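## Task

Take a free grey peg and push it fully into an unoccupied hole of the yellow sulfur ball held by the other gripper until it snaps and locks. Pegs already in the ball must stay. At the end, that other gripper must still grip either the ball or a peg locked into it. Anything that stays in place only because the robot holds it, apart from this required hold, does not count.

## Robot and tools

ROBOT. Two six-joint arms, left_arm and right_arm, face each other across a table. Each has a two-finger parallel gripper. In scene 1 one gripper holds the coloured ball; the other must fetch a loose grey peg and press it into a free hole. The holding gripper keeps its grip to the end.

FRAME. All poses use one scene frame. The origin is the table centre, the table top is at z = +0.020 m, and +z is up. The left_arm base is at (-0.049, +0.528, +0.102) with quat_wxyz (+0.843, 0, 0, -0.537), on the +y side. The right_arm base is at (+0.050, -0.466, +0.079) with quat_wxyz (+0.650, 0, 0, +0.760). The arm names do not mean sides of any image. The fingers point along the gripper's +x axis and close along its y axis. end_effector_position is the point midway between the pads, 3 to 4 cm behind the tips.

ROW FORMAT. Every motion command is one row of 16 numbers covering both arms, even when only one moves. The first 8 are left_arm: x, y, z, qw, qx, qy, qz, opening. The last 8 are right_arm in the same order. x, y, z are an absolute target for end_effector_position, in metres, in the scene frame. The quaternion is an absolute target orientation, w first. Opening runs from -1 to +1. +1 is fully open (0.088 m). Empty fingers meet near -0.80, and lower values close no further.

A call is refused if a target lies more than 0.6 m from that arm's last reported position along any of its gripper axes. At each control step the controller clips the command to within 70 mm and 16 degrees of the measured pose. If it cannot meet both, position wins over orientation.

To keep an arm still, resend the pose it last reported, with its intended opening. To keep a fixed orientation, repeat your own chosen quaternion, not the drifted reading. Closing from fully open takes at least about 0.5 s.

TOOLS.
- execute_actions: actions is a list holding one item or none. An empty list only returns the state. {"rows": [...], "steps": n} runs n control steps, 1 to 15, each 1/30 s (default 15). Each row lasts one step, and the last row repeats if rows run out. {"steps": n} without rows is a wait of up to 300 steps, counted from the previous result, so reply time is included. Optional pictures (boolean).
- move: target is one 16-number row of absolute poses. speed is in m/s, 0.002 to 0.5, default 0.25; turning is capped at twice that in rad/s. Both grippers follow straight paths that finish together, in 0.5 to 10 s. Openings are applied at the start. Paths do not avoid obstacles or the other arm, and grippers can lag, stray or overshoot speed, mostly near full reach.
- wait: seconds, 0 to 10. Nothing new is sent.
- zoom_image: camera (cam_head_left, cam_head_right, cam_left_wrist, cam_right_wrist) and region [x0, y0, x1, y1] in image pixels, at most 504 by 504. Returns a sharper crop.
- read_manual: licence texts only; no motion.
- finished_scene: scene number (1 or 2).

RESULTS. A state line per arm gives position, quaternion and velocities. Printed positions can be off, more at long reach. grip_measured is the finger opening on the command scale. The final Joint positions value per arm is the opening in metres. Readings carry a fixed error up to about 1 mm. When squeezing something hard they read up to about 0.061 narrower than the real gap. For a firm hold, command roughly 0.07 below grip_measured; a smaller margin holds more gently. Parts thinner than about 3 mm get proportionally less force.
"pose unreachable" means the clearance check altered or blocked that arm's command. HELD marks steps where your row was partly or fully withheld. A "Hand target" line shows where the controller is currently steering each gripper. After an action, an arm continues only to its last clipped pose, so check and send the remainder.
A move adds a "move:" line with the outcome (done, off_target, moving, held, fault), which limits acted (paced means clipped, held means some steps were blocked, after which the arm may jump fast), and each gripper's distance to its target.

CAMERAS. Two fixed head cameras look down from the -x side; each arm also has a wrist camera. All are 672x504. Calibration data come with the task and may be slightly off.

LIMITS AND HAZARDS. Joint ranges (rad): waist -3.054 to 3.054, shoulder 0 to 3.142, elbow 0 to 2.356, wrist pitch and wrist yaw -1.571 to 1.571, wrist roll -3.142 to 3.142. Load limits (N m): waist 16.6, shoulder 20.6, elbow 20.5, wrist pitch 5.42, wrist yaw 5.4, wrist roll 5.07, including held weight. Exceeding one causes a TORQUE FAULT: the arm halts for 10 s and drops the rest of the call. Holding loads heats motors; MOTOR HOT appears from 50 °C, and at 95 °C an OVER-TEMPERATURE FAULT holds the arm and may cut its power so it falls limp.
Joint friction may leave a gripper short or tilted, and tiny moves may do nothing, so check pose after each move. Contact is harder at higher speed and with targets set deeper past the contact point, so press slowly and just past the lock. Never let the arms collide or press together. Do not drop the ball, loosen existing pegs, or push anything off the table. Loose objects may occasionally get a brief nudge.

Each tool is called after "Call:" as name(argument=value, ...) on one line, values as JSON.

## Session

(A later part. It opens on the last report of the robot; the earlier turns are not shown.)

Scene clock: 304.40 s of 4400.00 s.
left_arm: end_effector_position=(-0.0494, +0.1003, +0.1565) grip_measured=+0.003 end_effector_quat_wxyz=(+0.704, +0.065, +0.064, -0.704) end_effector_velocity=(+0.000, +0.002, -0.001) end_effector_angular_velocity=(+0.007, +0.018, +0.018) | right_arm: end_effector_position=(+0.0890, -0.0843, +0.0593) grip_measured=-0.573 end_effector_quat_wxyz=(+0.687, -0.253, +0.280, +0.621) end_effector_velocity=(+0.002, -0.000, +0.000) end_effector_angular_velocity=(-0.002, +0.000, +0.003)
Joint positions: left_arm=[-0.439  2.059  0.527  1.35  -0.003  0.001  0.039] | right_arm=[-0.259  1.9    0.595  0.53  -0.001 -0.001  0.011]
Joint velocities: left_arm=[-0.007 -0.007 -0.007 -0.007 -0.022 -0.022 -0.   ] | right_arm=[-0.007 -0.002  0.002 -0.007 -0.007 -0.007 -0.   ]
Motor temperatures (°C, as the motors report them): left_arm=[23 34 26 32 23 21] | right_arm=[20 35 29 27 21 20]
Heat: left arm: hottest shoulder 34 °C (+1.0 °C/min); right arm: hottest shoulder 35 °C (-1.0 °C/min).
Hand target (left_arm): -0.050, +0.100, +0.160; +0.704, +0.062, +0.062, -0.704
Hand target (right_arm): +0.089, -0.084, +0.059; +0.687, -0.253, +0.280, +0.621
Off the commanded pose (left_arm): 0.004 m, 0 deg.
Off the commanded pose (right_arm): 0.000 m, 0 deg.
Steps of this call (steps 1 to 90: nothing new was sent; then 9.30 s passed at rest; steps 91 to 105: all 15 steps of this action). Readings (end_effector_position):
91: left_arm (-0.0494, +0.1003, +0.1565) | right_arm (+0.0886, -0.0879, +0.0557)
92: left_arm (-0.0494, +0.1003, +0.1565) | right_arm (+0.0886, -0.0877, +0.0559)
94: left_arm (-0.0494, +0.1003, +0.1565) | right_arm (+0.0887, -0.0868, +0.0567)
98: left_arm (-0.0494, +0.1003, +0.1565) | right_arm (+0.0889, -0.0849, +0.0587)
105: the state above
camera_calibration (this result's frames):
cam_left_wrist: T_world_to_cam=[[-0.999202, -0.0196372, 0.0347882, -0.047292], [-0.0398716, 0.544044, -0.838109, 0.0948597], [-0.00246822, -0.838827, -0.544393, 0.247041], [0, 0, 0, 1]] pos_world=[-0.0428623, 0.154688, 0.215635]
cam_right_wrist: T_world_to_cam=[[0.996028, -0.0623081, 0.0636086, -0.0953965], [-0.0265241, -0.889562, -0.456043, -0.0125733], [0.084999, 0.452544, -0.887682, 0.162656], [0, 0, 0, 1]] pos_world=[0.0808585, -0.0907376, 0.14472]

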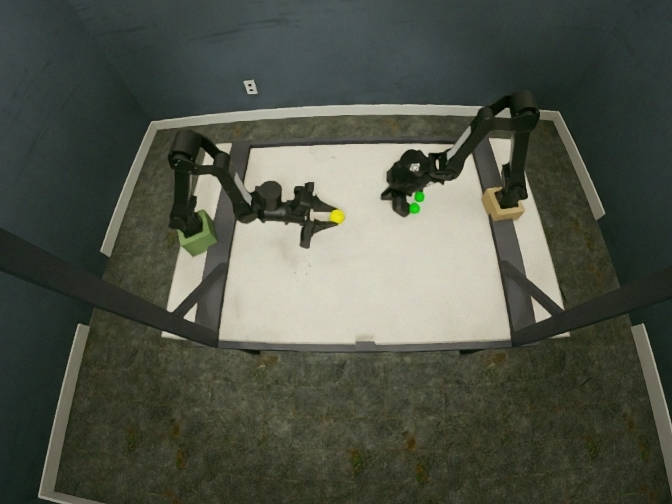

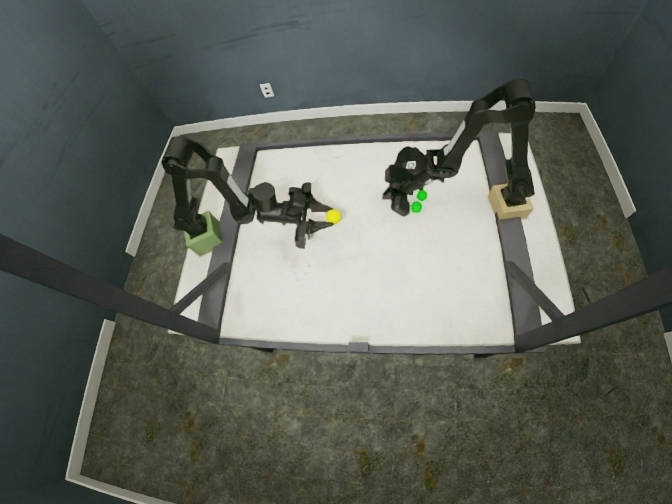

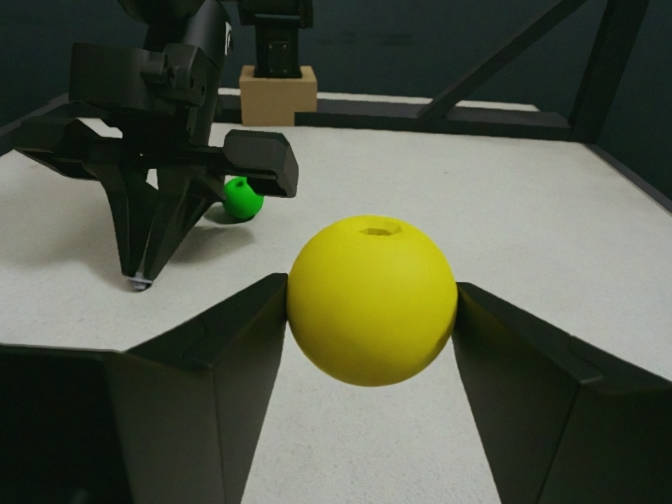

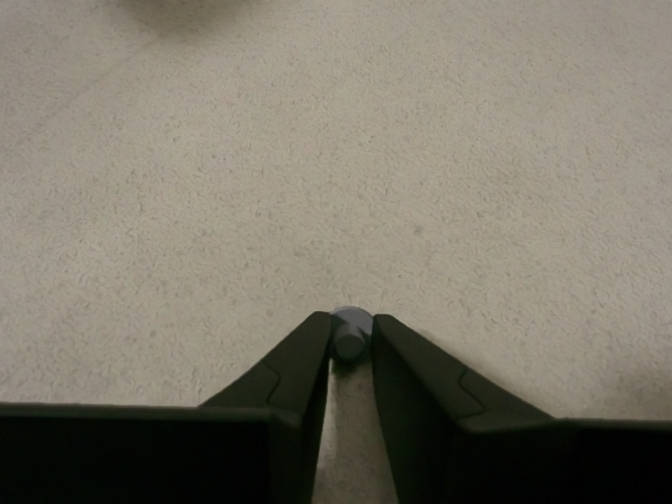

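Call:
execute_actions(actions=[{"rows": [[-0.05, 0.10, 0.16, 0.7044, 0.0616, 0.0616, -0.7044, -0.07, 0.0889, -0.0843, 0.0592, 0.6866, -0.2533, 0.2798, 0.6215, -0.59],[-0.05, 0.10, 0.16, 0.7044, 0.0616, 0.0616, -0.7044, -0.07, 0.0889, -0.0843, 0.0592, 0.6866, -0.2533, 0.2798, 0.6215, -0.605],[-0.05, 0.10, 0.16, 0.7044, 0.0616, 0.0616, -0.7044, -0.07, 0.0889, -0.0843, 0.0592, 0.6866, -0.2533, 0.2798, 0.6215, -0.62],[-0.05, 0.10, 0.16, 0.7044, 0.0616, 0.0616, -0.7044, -0.07, 0.0889, -0.0843, 0.0592, 0.6866, -0.2533, 0.2798, 0.6215, -0.635],[-0.05, 0.10, 0.16, 0.7044, 0.0616, 0.0616, -0.7044, -0.07, 0.0889, -0.0843, 0.0592, 0.6866, -0.2533, 0.2798, 0.6215, -0.65],[-0.05, 0.10, 0.16, 0.7044, 0.0616, 0.0616, -0.7044, -0.07, 0.0889, -0.0843, 0.0592, 0.6866, -0.2533, 0.2798, 0.6215, -0.665],[-0.05, 0.10, 0.16, 0.7044, 0.0616, 0.0616, -0.7044, -0.07, 0.0889, -0.0843, 0.0592, 0.6866, -0.2533, 0.2798, 0.6215, -0.68],[-0.05, 0.10, 0.16, 0.7044, 0.0616, 0.0616, -0.7044, -0.07, 0.0889, -0.0843, 0.0592, 0.6866, -0.2533, 0.2798, 0.6215, -0.695],[-0.05, 0.10, 0.16, 0.7044, 0.0616, 0.0616, -0.7044, -0.07, 0.0889, -0.0843, 0.0592, 0.6866, -0.2533, 0.2798, 0.6215, -0.71],[-0.05, 0.10, 0.16, 0.7044, 0.0616, 0.0616, -0.7044, -0.07, 0.0889, -0.0843, 0.0592, 0.6866, -0.2533, 0.2798, 0.6215, -0.725],[-0.05, 0.10, 0.16, 0.7044, 0.0616, 0.0616, -0.7044, -0.07, 0.0889, -0.0843, 0.0592, 0.6866, -0.2533, 0.2798, 0.6215, -0.74]], "steps": 15}])

Call:
zoom_image(camera="cam_right_wrist", region=[290, 270, 420, 370])

Call:
zoom_image(camera="cam_left_wrist", region=[110, 240, 180, 300])

Scene clock: 314.90 s of 4400.00 s.
left_arm: end_effector_position=(-0.0494, +0.1003, +0.1565) grip_measured=+0.003 end_effector_quat_wxyz=(+0.704, +0.065, +0.064, -0.704) end_effector_velocity=(-0.002, +0.001, -0.004) end_effector_angular_velocity=(+0.022, +0.008, -0.008) | right_arm: end_effector_position=(+0.0890, -0.0841, +0.0594) grip_measured=-0.711 end_effector_quat_wxyz=(+0.687, -0.253, +0.280, +0.621) end_effector_velocity=(+0.002, -0.004, -0.003) end_effector_angular_velocity=(-0.023, -0.008, -0.003)
Joint positions: left_arm=[-0.439  2.059  0.527  1.35  -0.003  0.001  0.039] | right_arm=[-0.259  1.9    0.595  0.532 -0.001 -0.001  0.004]
Joint velocities: left_arm=[-0.002 -0.002 -0.002 -0.022  0.007 -0.007 -0.   ] | right_arm=[-0.002 -0.002 -0.002 -0.022  0.007 -0.007 -0.   ]
Motor temperatures (°C, as the motors report them): left_arm=[23 34 26 32 23 21] | right_arm=[20 35 29 28 21 20]
Heat: left arm: hottest shoulder 34 °C (+1.0 °C/min); right arm: hottest shoulder 35 °C (+0.0 °C/min).
Hand target (left_arm): -0.050, +0.100, +0.160; +0.704, +0.062, +0.062, -0.704
Hand target (right_arm): +0.089, -0.084, +0.059; +0.687, -0.253, +0.280, +0.621
Off the commanded pose (left_arm): 0.004 m, 0 deg.
Off the commanded pose (right_arm): 0.000 m, 0 deg.
Steps of this call (steps 1 to 90: nothing new was sent; then 7.00 s passed at rest; steps 91 to 105: all 15 steps of this action). Readings (end_effector_position):
91: left_arm (-0.0494, +0.1003, +0.1565) | right_arm (+0.0890, -0.0842, +0.0593)
92: left_arm (-0.0494, +0.1003, +0.1565) | right_arm (+0.0890, -0.0842, +0.0593)
94: left_arm (-0.0494, +0.1003, +0.1565) | right_arm (+0.0890, -0.0842, +0.0594)
98: left_arm (-0.0494, +0.1003, +0.1565) | right_arm (+0.0890, -0.0842, +0.0594)
105: the state above
camera_calibration (this result's frames):
cam_left_wrist: T_world_to_cam=[[-0.999202, -0.0196372, 0.0347882, -0.047292], [-0.0398716, 0.544044, -0.838109, 0.0948597], [-0.00246822, -0.838827, -0.544393, 0.247041], [0, 0, 0, 1]] pos_world=[-0.0428623, 0.154688, 0.215635]
cam_right_wrist: T_world_to_cam=[[0.996021, -0.0623806, 0.0636538, -0.0954229], [-0.0264708, -0.889043, -0.457058, -0.0122376], [0.0851025, 0.453555, -0.887156, 0.162779], [0, 0, 0, 1]] pos_world=[0.0808663, -0.0906612, 0.144891]

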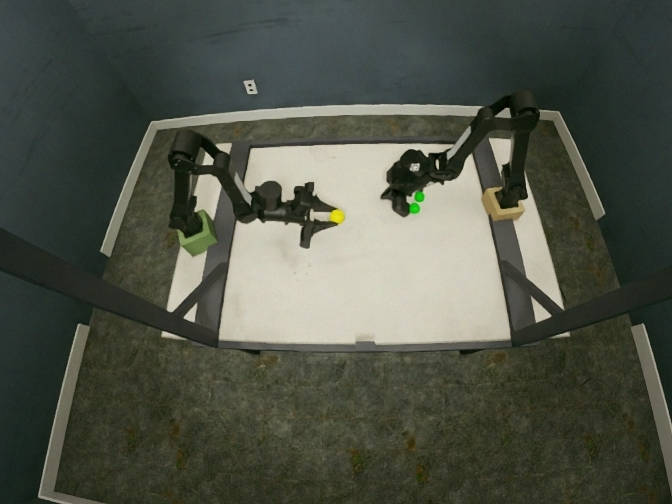

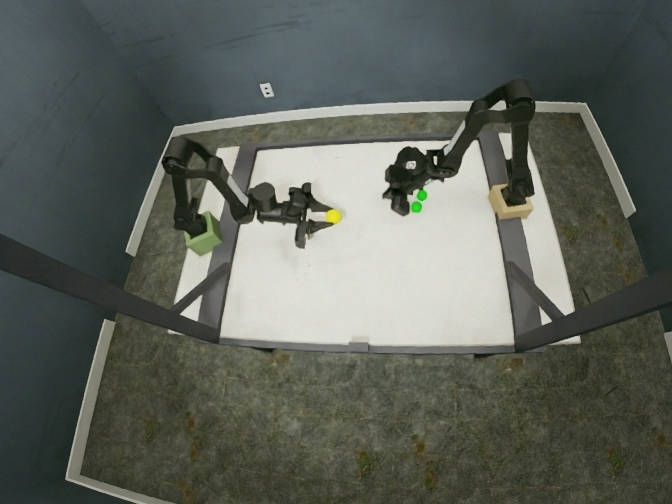

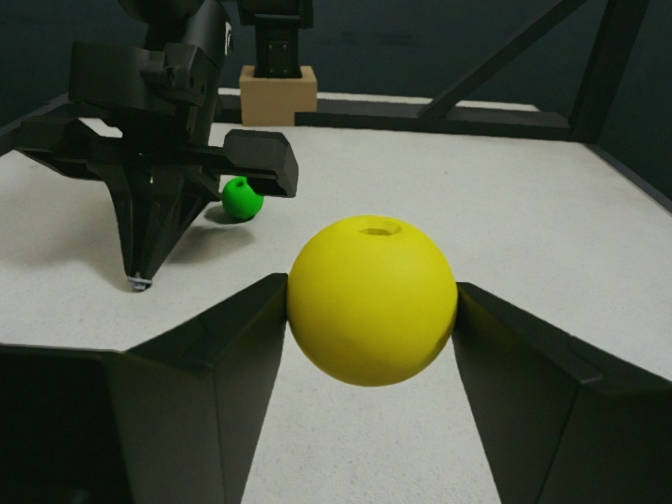

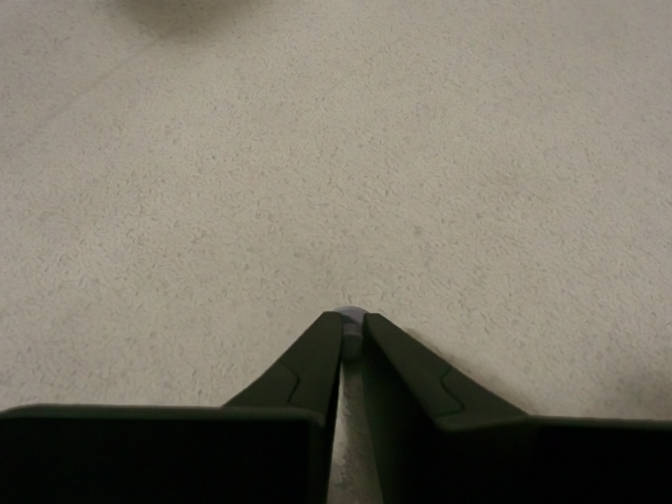

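Region (290, 270, 420, 370) of cam_right_wrist's 672x504 image, scaled by 3.877, with more detail than that image has; it fills the top 388 rows of this view, and the rest is white.

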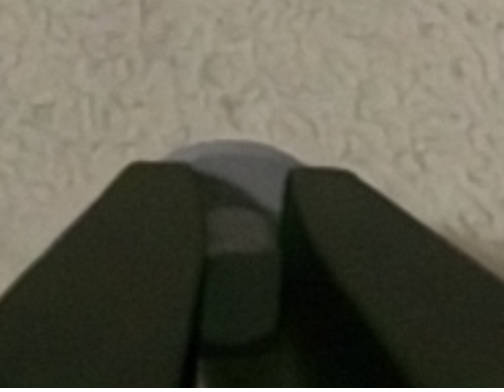

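Region (110, 240, 180, 300) of cam_left_wrist's 672x504 image, scaled by 7.200, with more detail than that image has; it fills the top 432 rows of this view, and the rest is white.

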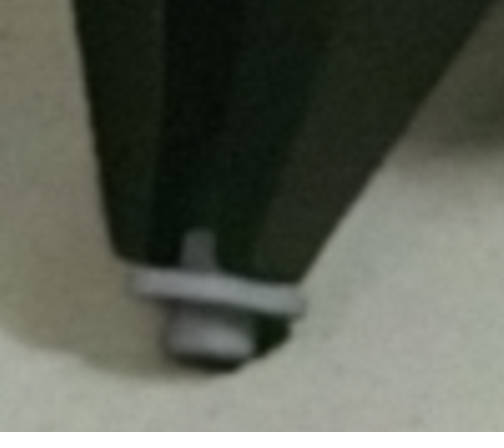

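Call:
move(target=[-0.05, 0.05, 0.135, 0.6964, 0.1228, 0.1228, -0.6964, -0.07, 0.087, -0.098, 0.09, 0.6866, -0.2533, 0.2798, 0.6215, -0.77], speed=0.1)

Call:
move(target=[-0.05, -0.0037, 0.1096, 0.6964, 0.1228, 0.1228, -0.6964, -0.07, 0.03, -0.17, 0.19, 0.0, -0.7071, 0.0, 0.7071, -0.77], speed=0.4)

Call:
move(target=[-0.05, -0.0037, 0.1096, 0.6964, 0.1228, 0.1228, -0.6964, -0.07, -0.05, -0.0576, 0.2029, 0.4305, 0.5610, 0.5610, -0.4305, -0.77], speed=0.4)

Scene clock: 352.27 s of 4400.00 s.
left_arm: end_effector_position=(-0.0496, +0.0518, +0.1388) grip_measured=+0.003 end_effector_quat_wxyz=(+0.697, +0.121, +0.120, -0.697) end_effector_velocity=(-0.000, +0.004, -0.009) end_effector_angular_velocity=(+0.041, +0.018, +0.012) | right_arm: end_effector_position=(+0.0878, -0.0954, +0.0900) grip_measured=-0.711 end_effector_quat_wxyz=(+0.687, -0.253, +0.279, +0.621) end_effector_velocity=(+0.001, -0.001, -0.000) end_effector_angular_velocity=(+0.001, -0.011, +0.013)
Joint positions: left_arm=[-0.439  2.092  0.775  0.974 -0.003  0.001  0.039] | right_arm=[-0.259  1.736  0.575  0.39  -0.001 -0.001  0.004]
Joint velocities: left_arm=[-0.002  0.002 -0.002 -0.037 -0.007 -0.022 -0.   ] | right_arm=[-0.007 -0.002 -0.007  0.007 -0.007 -0.022 -0.   ]
Motor temperatures (°C, as the motors report them): left_arm=[23 35 26 33 23 21] | right_arm=[20 35 29 29 21 20]
Heat: left arm: hottest shoulder 35 °C (+1.0 °C/min); right arm: hottest shoulder 35 °C (+2.0 °C/min).
Hand target (left_arm): -0.050, +0.050, +0.135; +0.696, +0.123, +0.122, -0.696
Hand target (right_arm): +0.087, -0.098, +0.090; +0.687, -0.253, +0.280, +0.622
Off the commanded pose (left_arm): 0.004 m, 0 deg.
Off the commanded pose (right_arm): 0.003 m, 0 deg.
After step 90, 33.17 s passed at rest.
move: done
camera_calibration (this result's frames):
cam_left_wrist: T_world_to_cam=[[-0.999216, -0.0249237, 0.030748, -0.0469271], [-0.0395196, 0.67135, -0.740086, 0.0861832], [-0.00219698, -0.740722, -0.671808, 0.209353], [0, 0, 0, 1]] pos_world=[-0.0430244, 0.0960436, 0.205871]
cam_right_wrist: T_world_to_cam=[[0.996011, -0.0624772, 0.0637139, -0.0969335], [-0.0263996, -0.888348, -0.458412, -0.00814794], [0.0852404, 0.454901, -0.886453, 0.195131], [0, 0, 0, 1]] pos_world=[0.0796986, -0.10206, 0.175416]

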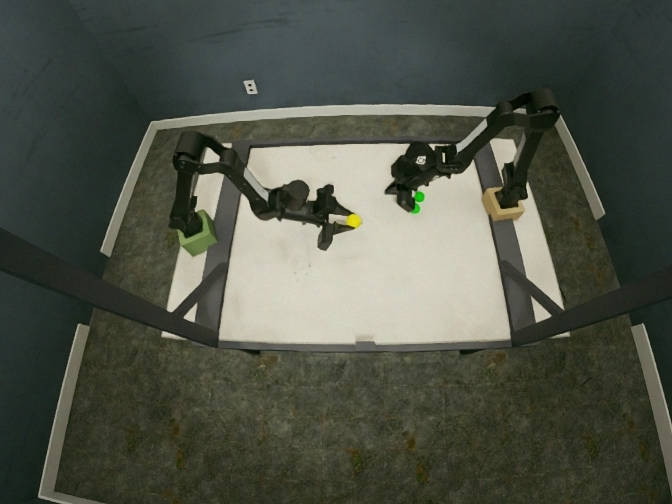

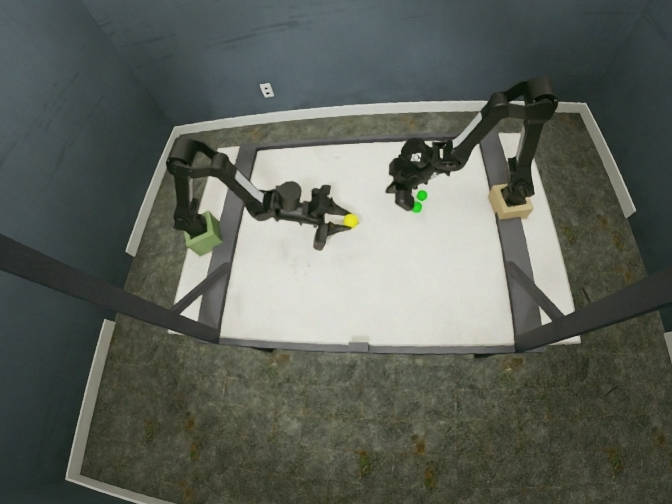

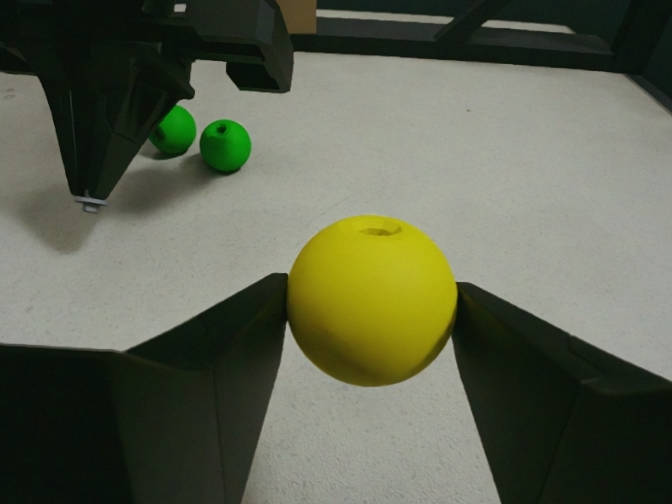

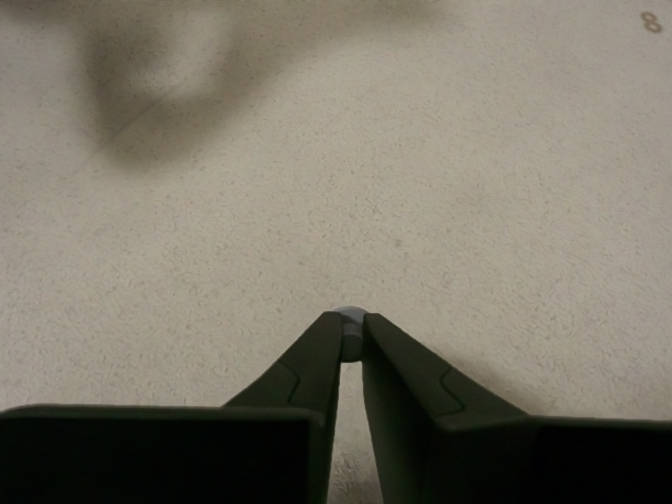

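Scene clock: 355.00 s of 4400.00 s.
left_arm: end_effector_position=(-0.0497, -0.0025, +0.1147) grip_measured=+0.003 end_effector_quat_wxyz=(+0.697, +0.121, +0.120, -0.697) end_effector_velocity=(+0.002, -0.000, +0.001) end_effector_angular_velocity=(+0.002, -0.000, +0.021) | right_arm: end_effector_position=(+0.0301, -0.1715, +0.1923) grip_measured=-0.711 end_effector_quat_wxyz=(+0.004, -0.705, -0.001, +0.710) end_effector_velocity=(-0.000, -0.005, -0.001) end_effector_angular_velocity=(-0.027, +0.006, +0.005)
Joint positions: left_arm=[-0.439  2.292  1.026  0.925 -0.003  0.001  0.039] | right_arm=[-0.093  1.66   1.28  -1.183 -0.006 -1.502  0.004]
Joint velocities: left_arm=[-0.002 -0.002  0.002 -0.007 -0.022 -0.007 -0.   ] | right_arm=[-0.002  0.002 -0.002 -0.022 -0.007 -0.007 -0.   ]
Motor temperatures (°C, as the motors report them): left_arm=[23 35 26 33 23 21] | right_arm=[20 35 29 29 21 20]
Heat: left arm: hottest shoulder 35 °C (+1.0 °C/min); right arm: hottest shoulder 35 °C (+1.0 °C/min).
Hand target (left_arm): -0.050, -0.004, +0.110; +0.696, +0.123, +0.123, -0.696
Hand target (right_arm): +0.030, -0.170, +0.191; +0.000, +0.706, +0.001, -0.708
Off the commanded pose (left_arm): 0.005 m, 0 deg.
Off the commanded pose (right_arm): 0.003 m, 1 deg.
move: done
camera_calibration (this result's frames):
cam_left_wrist: T_world_to_cam=[[-0.999216, -0.0248767, 0.0307902, -0.0476951], [-0.0395228, 0.670219, -0.74111, 0.104934], [-0.00219982, -0.741746, -0.670677, 0.152824], [0, 0, 0, 1]] pos_world=[-0.0431743, 0.0418417, 0.181732]
cam_right_wrist: T_world_to_cam=[[-0.0675455, 0.997413, 0.0245767, 0.170659], [0.949256, 0.0566616, 0.309357, -0.0453209], [0.307164, 0.0442253, -0.950628, 0.260602], [0, 0, 0, 1]] pos_world=[-0.0254992, -0.179175, 0.257561]

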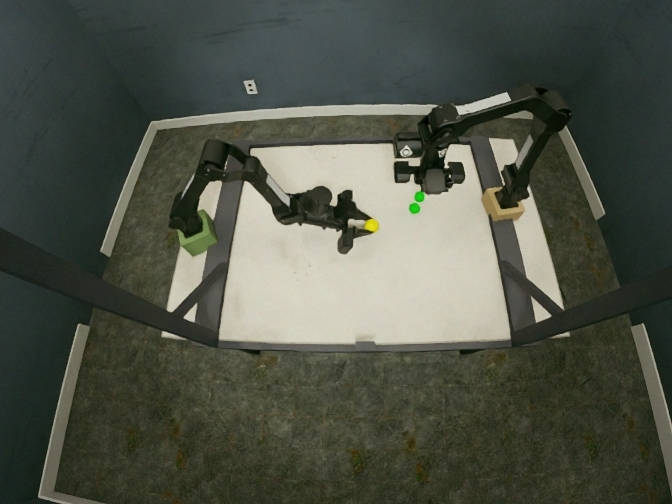

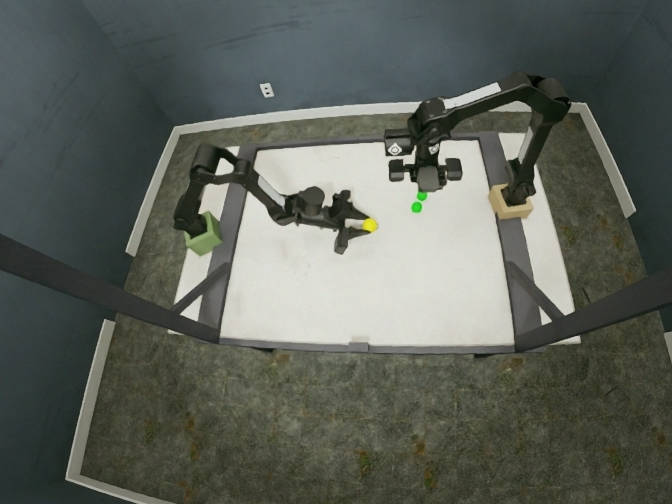

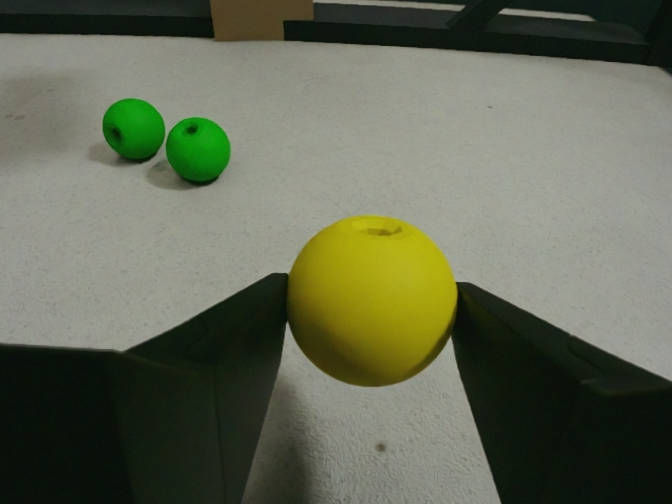

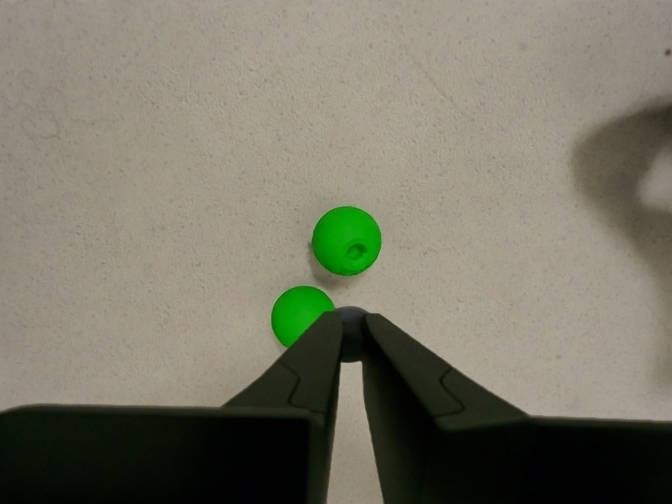

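Scene clock: 357.47 s of 4400.00 s.
left_arm: end_effector_position=(-0.0497, -0.0024, +0.1142) grip_measured=+0.003 end_effector_quat_wxyz=(+0.697, +0.121, +0.120, -0.697) end_effector_velocity=(+0.002, +0.001, -0.001) end_effector_angular_velocity=(+0.007, +0.013, +0.026) | right_arm: end_effector_position=(-0.0477, -0.0593, +0.2061) grip_measured=-0.711 end_effector_quat_wxyz=(+0.428, +0.565, +0.560, -0.429) end_effector_velocity=(-0.003, +0.001, +0.002) end_effector_angular_velocity=(+0.006, +0.022, +0.010)
Joint positions: left_arm=[-0.439  2.294  1.026  0.925 -0.003  0.001  0.039] | right_arm=[ 0.105  1.919  1.622 -1.014  0.073 -2.883  0.004]
Joint velocities: left_arm=[-0.002 -0.002 -0.002 -0.007 -0.022 -0.022  0.   ] | right_arm=[-0.002 -0.002  0.002  0.007 -0.022 -0.007 -0.   ]
Motor temperatures (°C, as the motors report them): left_arm=[23 35 26 33 23 21] | right_arm=[20 35 29 29 21 20]
Heat: left arm: hottest shoulder 35 °C (+1.0 °C/min); right arm: hottest shoulder 35 °C (+1.0 °C/min).
Hand target (left_arm): -0.050, -0.004, +0.110; +0.696, +0.123, +0.123, -0.696
Hand target (right_arm): -0.050, -0.057, +0.202; +0.431, +0.562, +0.560, -0.430
Off the commanded pose (left_arm): 0.005 m, 0 deg.
Off the commanded pose (right_arm): 0.004 m, 1 deg.
move: done
camera_calibration (this result's frames):
cam_left_wrist: T_world_to_cam=[[-0.999216, -0.0249119, 0.0307586, -0.0476707], [-0.0395204, 0.671067, -0.740342, 0.104345], [-0.00219769, -0.740978, -0.671526, 0.152608], [0, 0, 0, 1]] pos_world=[-0.0431742, 0.041869, 0.181198]
cam_right_wrist: T_world_to_cam=[[-0.997687, -0.0677285, -0.00570986, -0.0481589], [-0.0594563, 0.828944, 0.556163, -0.0352487], [-0.0329349, 0.555216, -0.831054, 0.282052], [0, 0, 0, 1]] pos_world=[-0.0408539, -0.130642, 0.253729]

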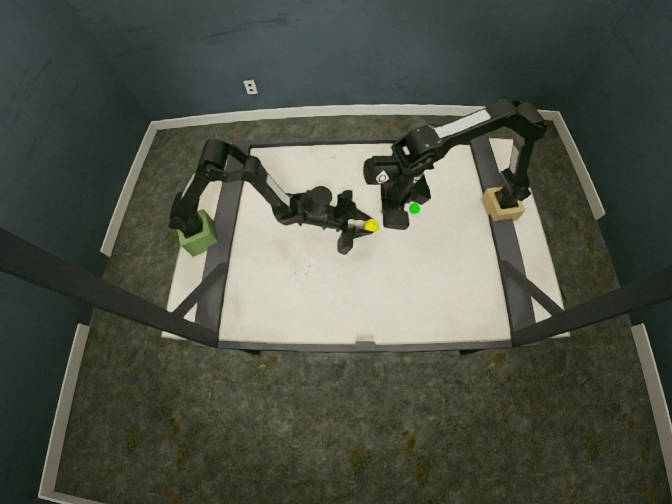

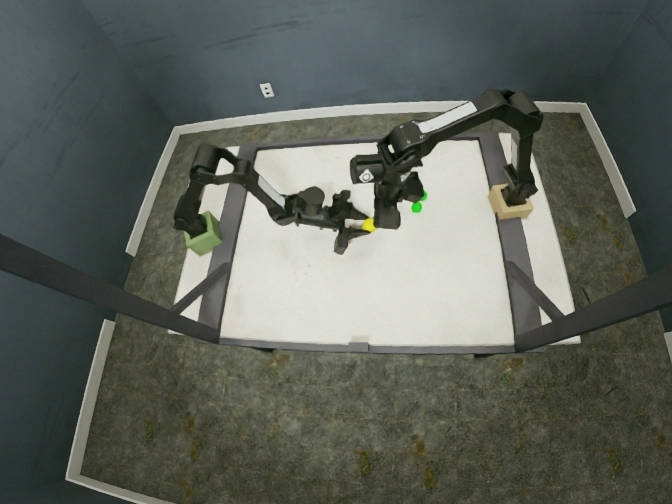

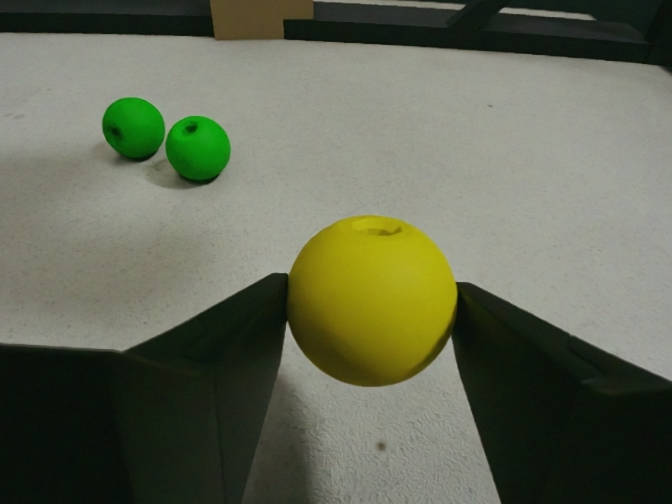

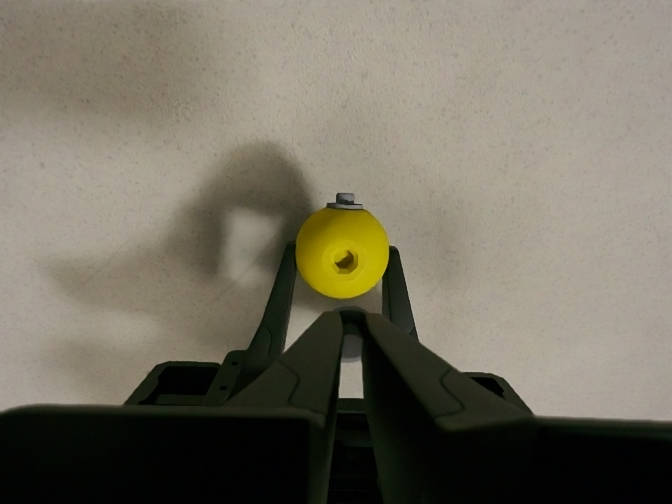

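Call:
zoom_image(camera="cam_right_wrist", region=[280, 180, 410, 330])

Region (280, 180, 410, 330) of cam_right_wrist's 672x504 image, scaled by 3.360, with more detail than that image has; it fills the left 437 columns of this view, and the rest is white.

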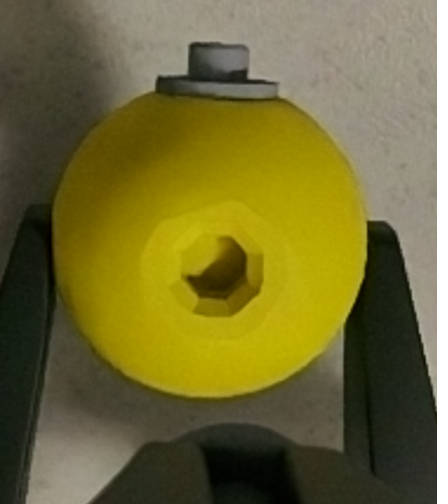

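Call:
move(target=[-0.0497, -0.0024, 0.1142, 0.6988, 0.1083, 0.1326, -0.6946, -0.07, -0.046, -0.0558, 0.166, 0.3985, 0.5841, 0.5841, -0.3985, -0.77], speed=0.08)

Scene clock: 376.90 s of 4400.00 s.
left_arm: end_effector_position=(-0.0497, -0.0024, +0.1142) grip_measured=+0.003 end_effector_quat_wxyz=(+0.699, +0.110, +0.131, -0.695) end_effector_velocity=(+0.002, +0.002, -0.004) end_effector_angular_velocity=(+0.022, -0.001, +0.021) | right_arm: end_effector_position=(-0.0462, -0.0536, +0.1643) grip_measured=-0.711 end_effector_quat_wxyz=(+0.399, +0.584, +0.583, -0.401) end_effector_velocity=(-0.005, +0.000, +0.006) end_effector_angular_velocity=(+0.016, +0.023, +0.017)
Joint positions: left_arm=[-0.439  2.294  1.026  0.925 -0.003 -0.031  0.039] | right_arm=[ 0.105  1.892  1.391 -0.712  0.092 -2.892  0.004]
Joint velocities: left_arm=[-0.002 -0.002 -0.002 -0.022 -0.022 -0.007 -0.   ] | right_arm=[ 0.002 -0.017 -0.002  0.007 -0.022 -0.007 -0.   ]
Motor temperatures (°C, as the motors report them): left_arm=[23 36 27 33 23 21] | right_arm=[20 36 31 27 21 20]
Heat: left arm: hottest shoulder 36 °C (+2.0 °C/min); right arm: hottest shoulder 36 °C (+1.0 °C/min).
Hand target (left_arm): -0.050, -0.002, +0.114; +0.699, +0.108, +0.133, -0.695
Hand target (right_arm): -0.046, -0.056, +0.166; +0.399, +0.584, +0.584, -0.398
Off the commanded pose (left_arm): 0.000 m, 0 deg.
Off the commanded pose (right_arm): 0.003 m, 0 deg.
After step 90, 15.47 s passed at rest.
move: done
camera_calibration (this result's frames):
cam_left_wrist: T_world_to_cam=[[-0.997507, -0.0356559, 0.0608952, -0.0510517], [-0.0690626, 0.670466, -0.738719, 0.10269], [-0.0144885, -0.741083, -0.671257, 0.151966], [0, 0, 0, 1]] pos_world=[-0.0416306, 0.0419491, 0.180977]
cam_right_wrist: T_world_to_cam=[[-0.99752, -0.0699646, -0.00773064, -0.0463576], [-0.0589275, 0.769953, 0.635373, -0.0327614], [-0.0385014, 0.634253, -0.772166, 0.23852], [0, 0, 0, 1]] pos_world=[-0.0389898, -0.129301, 0.204635]

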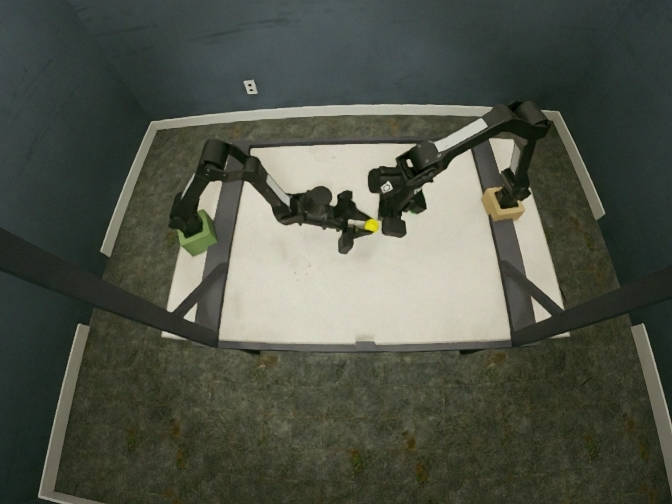

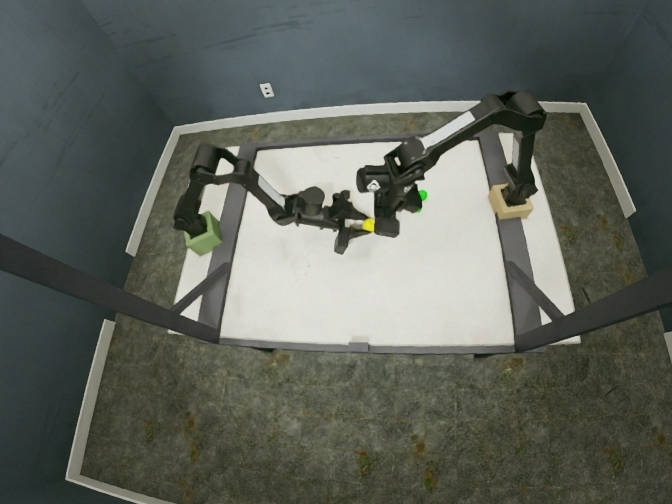

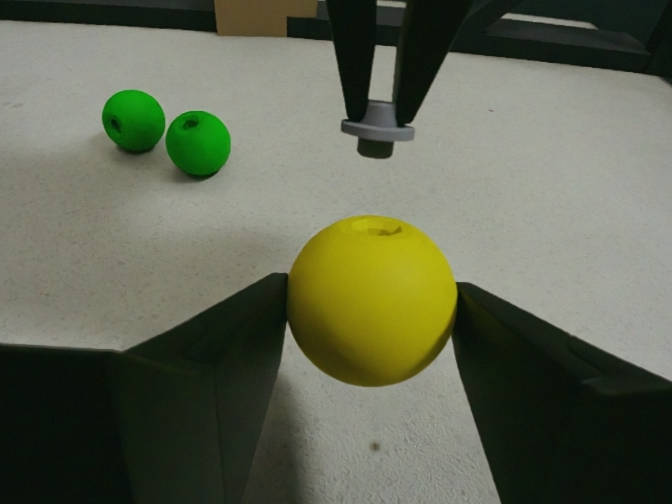

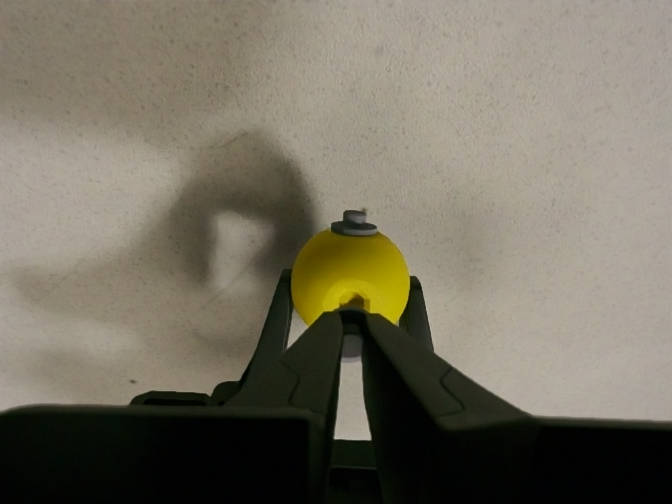

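Call:
execute_actions(actions=[])

Scene clock: 389.87 s of 4400.00 s.
left_arm: end_effector_position=(-0.0497, -0.0024, +0.1142) grip_measured=+0.003 end_effector_quat_wxyz=(+0.699, +0.110, +0.131, -0.695) end_effector_velocity=(-0.000, +0.001, +0.001) end_effector_angular_velocity=(+0.002, +0.004, +0.007) | right_arm: end_effector_position=(-0.0462, -0.0535, +0.1646) grip_measured=-0.711 end_effector_quat_wxyz=(+0.398, +0.584, +0.583, -0.401) end_effector_velocity=(-0.001, -0.005, -0.002) end_effector_angular_velocity=(-0.027, +0.012, +0.012)
Joint positions: left_arm=[-0.439  2.294  1.026  0.925 -0.003 -0.032  0.039] | right_arm=[ 0.105  1.891  1.39  -0.711  0.093 -2.892  0.004]
Joint velocities: left_arm=[-0.002 -0.007 -0.002 -0.007 -0.007 -0.007  0.   ] | right_arm=[-0.002 -0.002 -0.002 -0.022 -0.022 -0.007  0.   ]
Motor temperatures (°C, as the motors report them): left_arm=[23 37 27 33 23 21] | right_arm=[20 39 31 27 21 20]
Heat: left arm: hottest shoulder 37 °C (+2.0 °C/min); right arm: hottest shoulder 39 °C (+4.0 °C/min).
Hand target (left_arm): -0.050, -0.002, +0.114; +0.699, +0.108, +0.133, -0.695
Hand target (right_arm): -0.046, -0.056, +0.166; +0.399, +0.584, +0.584, -0.398
Off the commanded pose (left_arm): 0.000 m, 0 deg.
Off the commanded pose (right_arm): 0.003 m, 0 deg.
Steps of this call (steps 1 to 90: nothing new was sent; then 9.97 s passed at rest). Readings (end_effector_position):
1: left_arm (-0.0497, -0.0024, +0.1142) | right_arm (-0.0462, -0.0535, +0.1644)
2: left_arm (-0.0497, -0.0024, +0.1142) | right_arm (-0.0462, -0.0535, +0.1646)
4: left_arm (-0.0497, -0.0024, +0.1142) | right_arm (-0.0463, -0.0534, +0.1648)
8: left_arm (-0.0497, -0.0024, +0.1142) | right_arm (-0.0462, -0.0535, +0.1646)
90: the state above
camera_calibration (this result's frames):
cam_left_wrist: T_world_to_cam=[[-0.997481, -0.0357836, 0.0612536, -0.0510916], [-0.069414, 0.670457, -0.738695, 0.10267], [-0.0146347, -0.741085, -0.671251, 0.151958], [0, 0, 0, 1]] pos_world=[-0.0416123, 0.0419502, 0.180974]
cam_right_wrist: T_world_to_cam=[[-0.99753, -0.0698163, -0.00771687, -0.0463175], [-0.0587297, 0.768731, 0.636871, -0.0333821], [-0.0385318, 0.635751, -0.770932, 0.238572], [0, 0, 0, 1]] pos_world=[-0.0389711, -0.129244, 0.204825]

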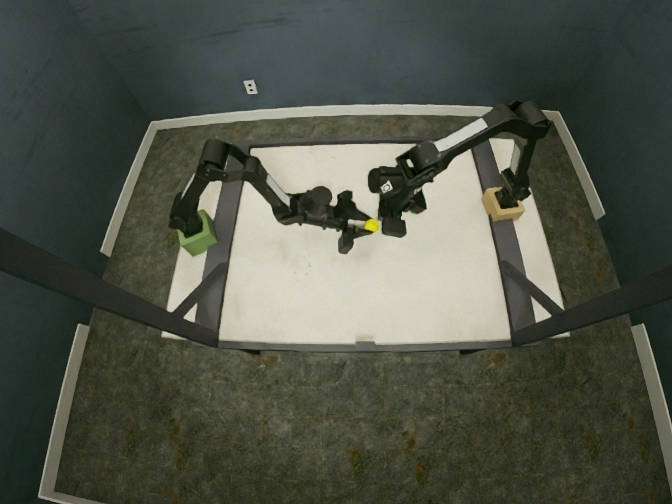

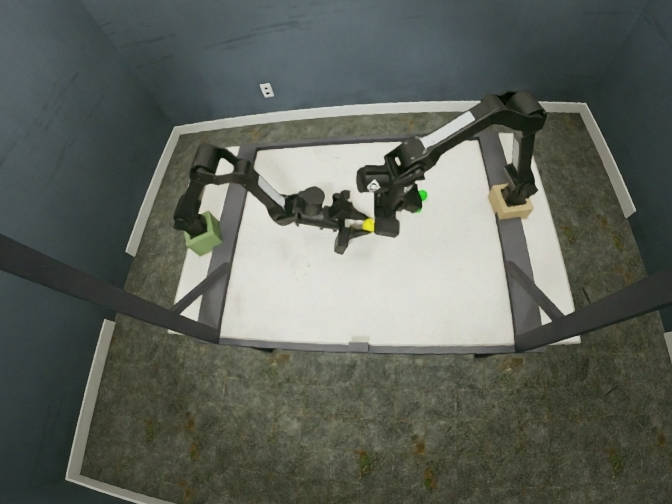

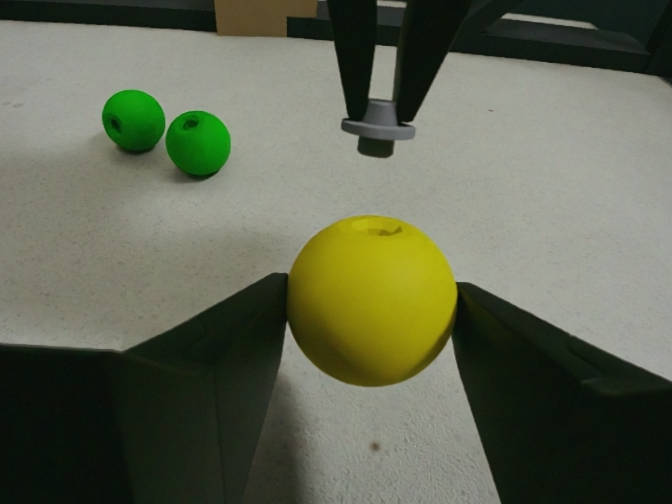

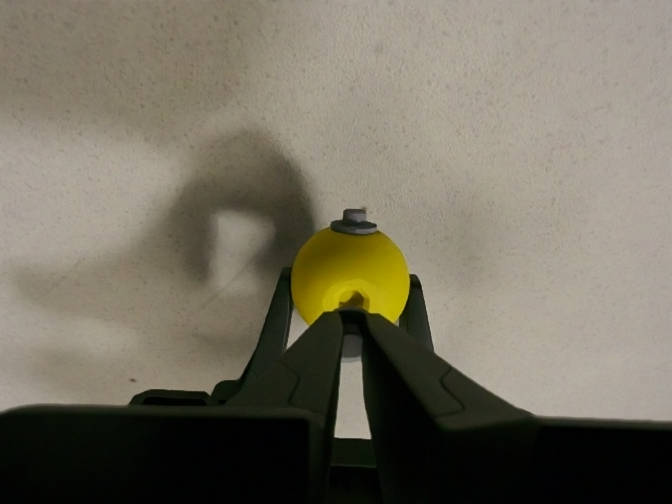

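Call:
zoom_image(camera="cam_left_wrist", region=[290, 80, 470, 270])

Call:
zoom_image(camera="cam_right_wrist", region=[280, 200, 430, 370])

Region (290, 80, 470, 270) of cam_left_wrist's 672x504 image, scaled by 2.653, with more detail than that image has; it fills the left 477 columns of this view, and the rest is white.

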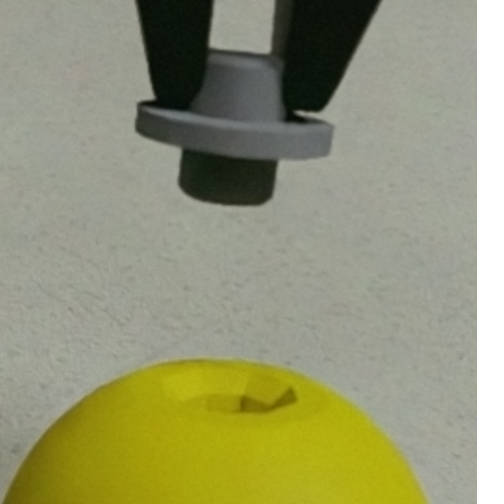

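Region (280, 200, 430, 370) of cam_right_wrist's 672x504 image, scaled by 2.965, with more detail than that image has; it fills the left 445 columns of this view, and the rest is white.

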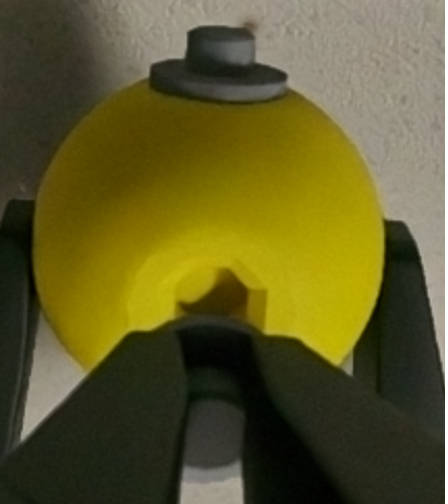

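Call:
zoom_image(camera="cam_right_wrist", region=[315, 270, 390, 330])

Region (315, 270, 390, 330) of cam_right_wrist's 672x504 image, scaled by 6.720, with more detail than that image has; it fills the top 403 rows of this view, and the rest is white.

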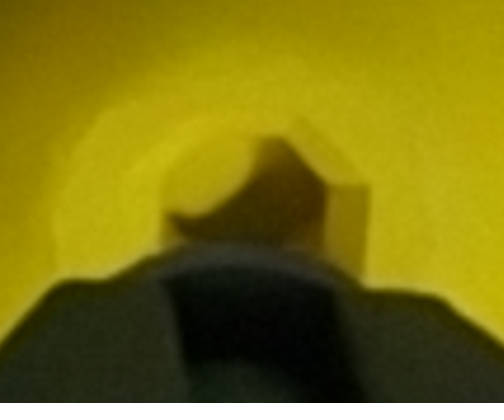

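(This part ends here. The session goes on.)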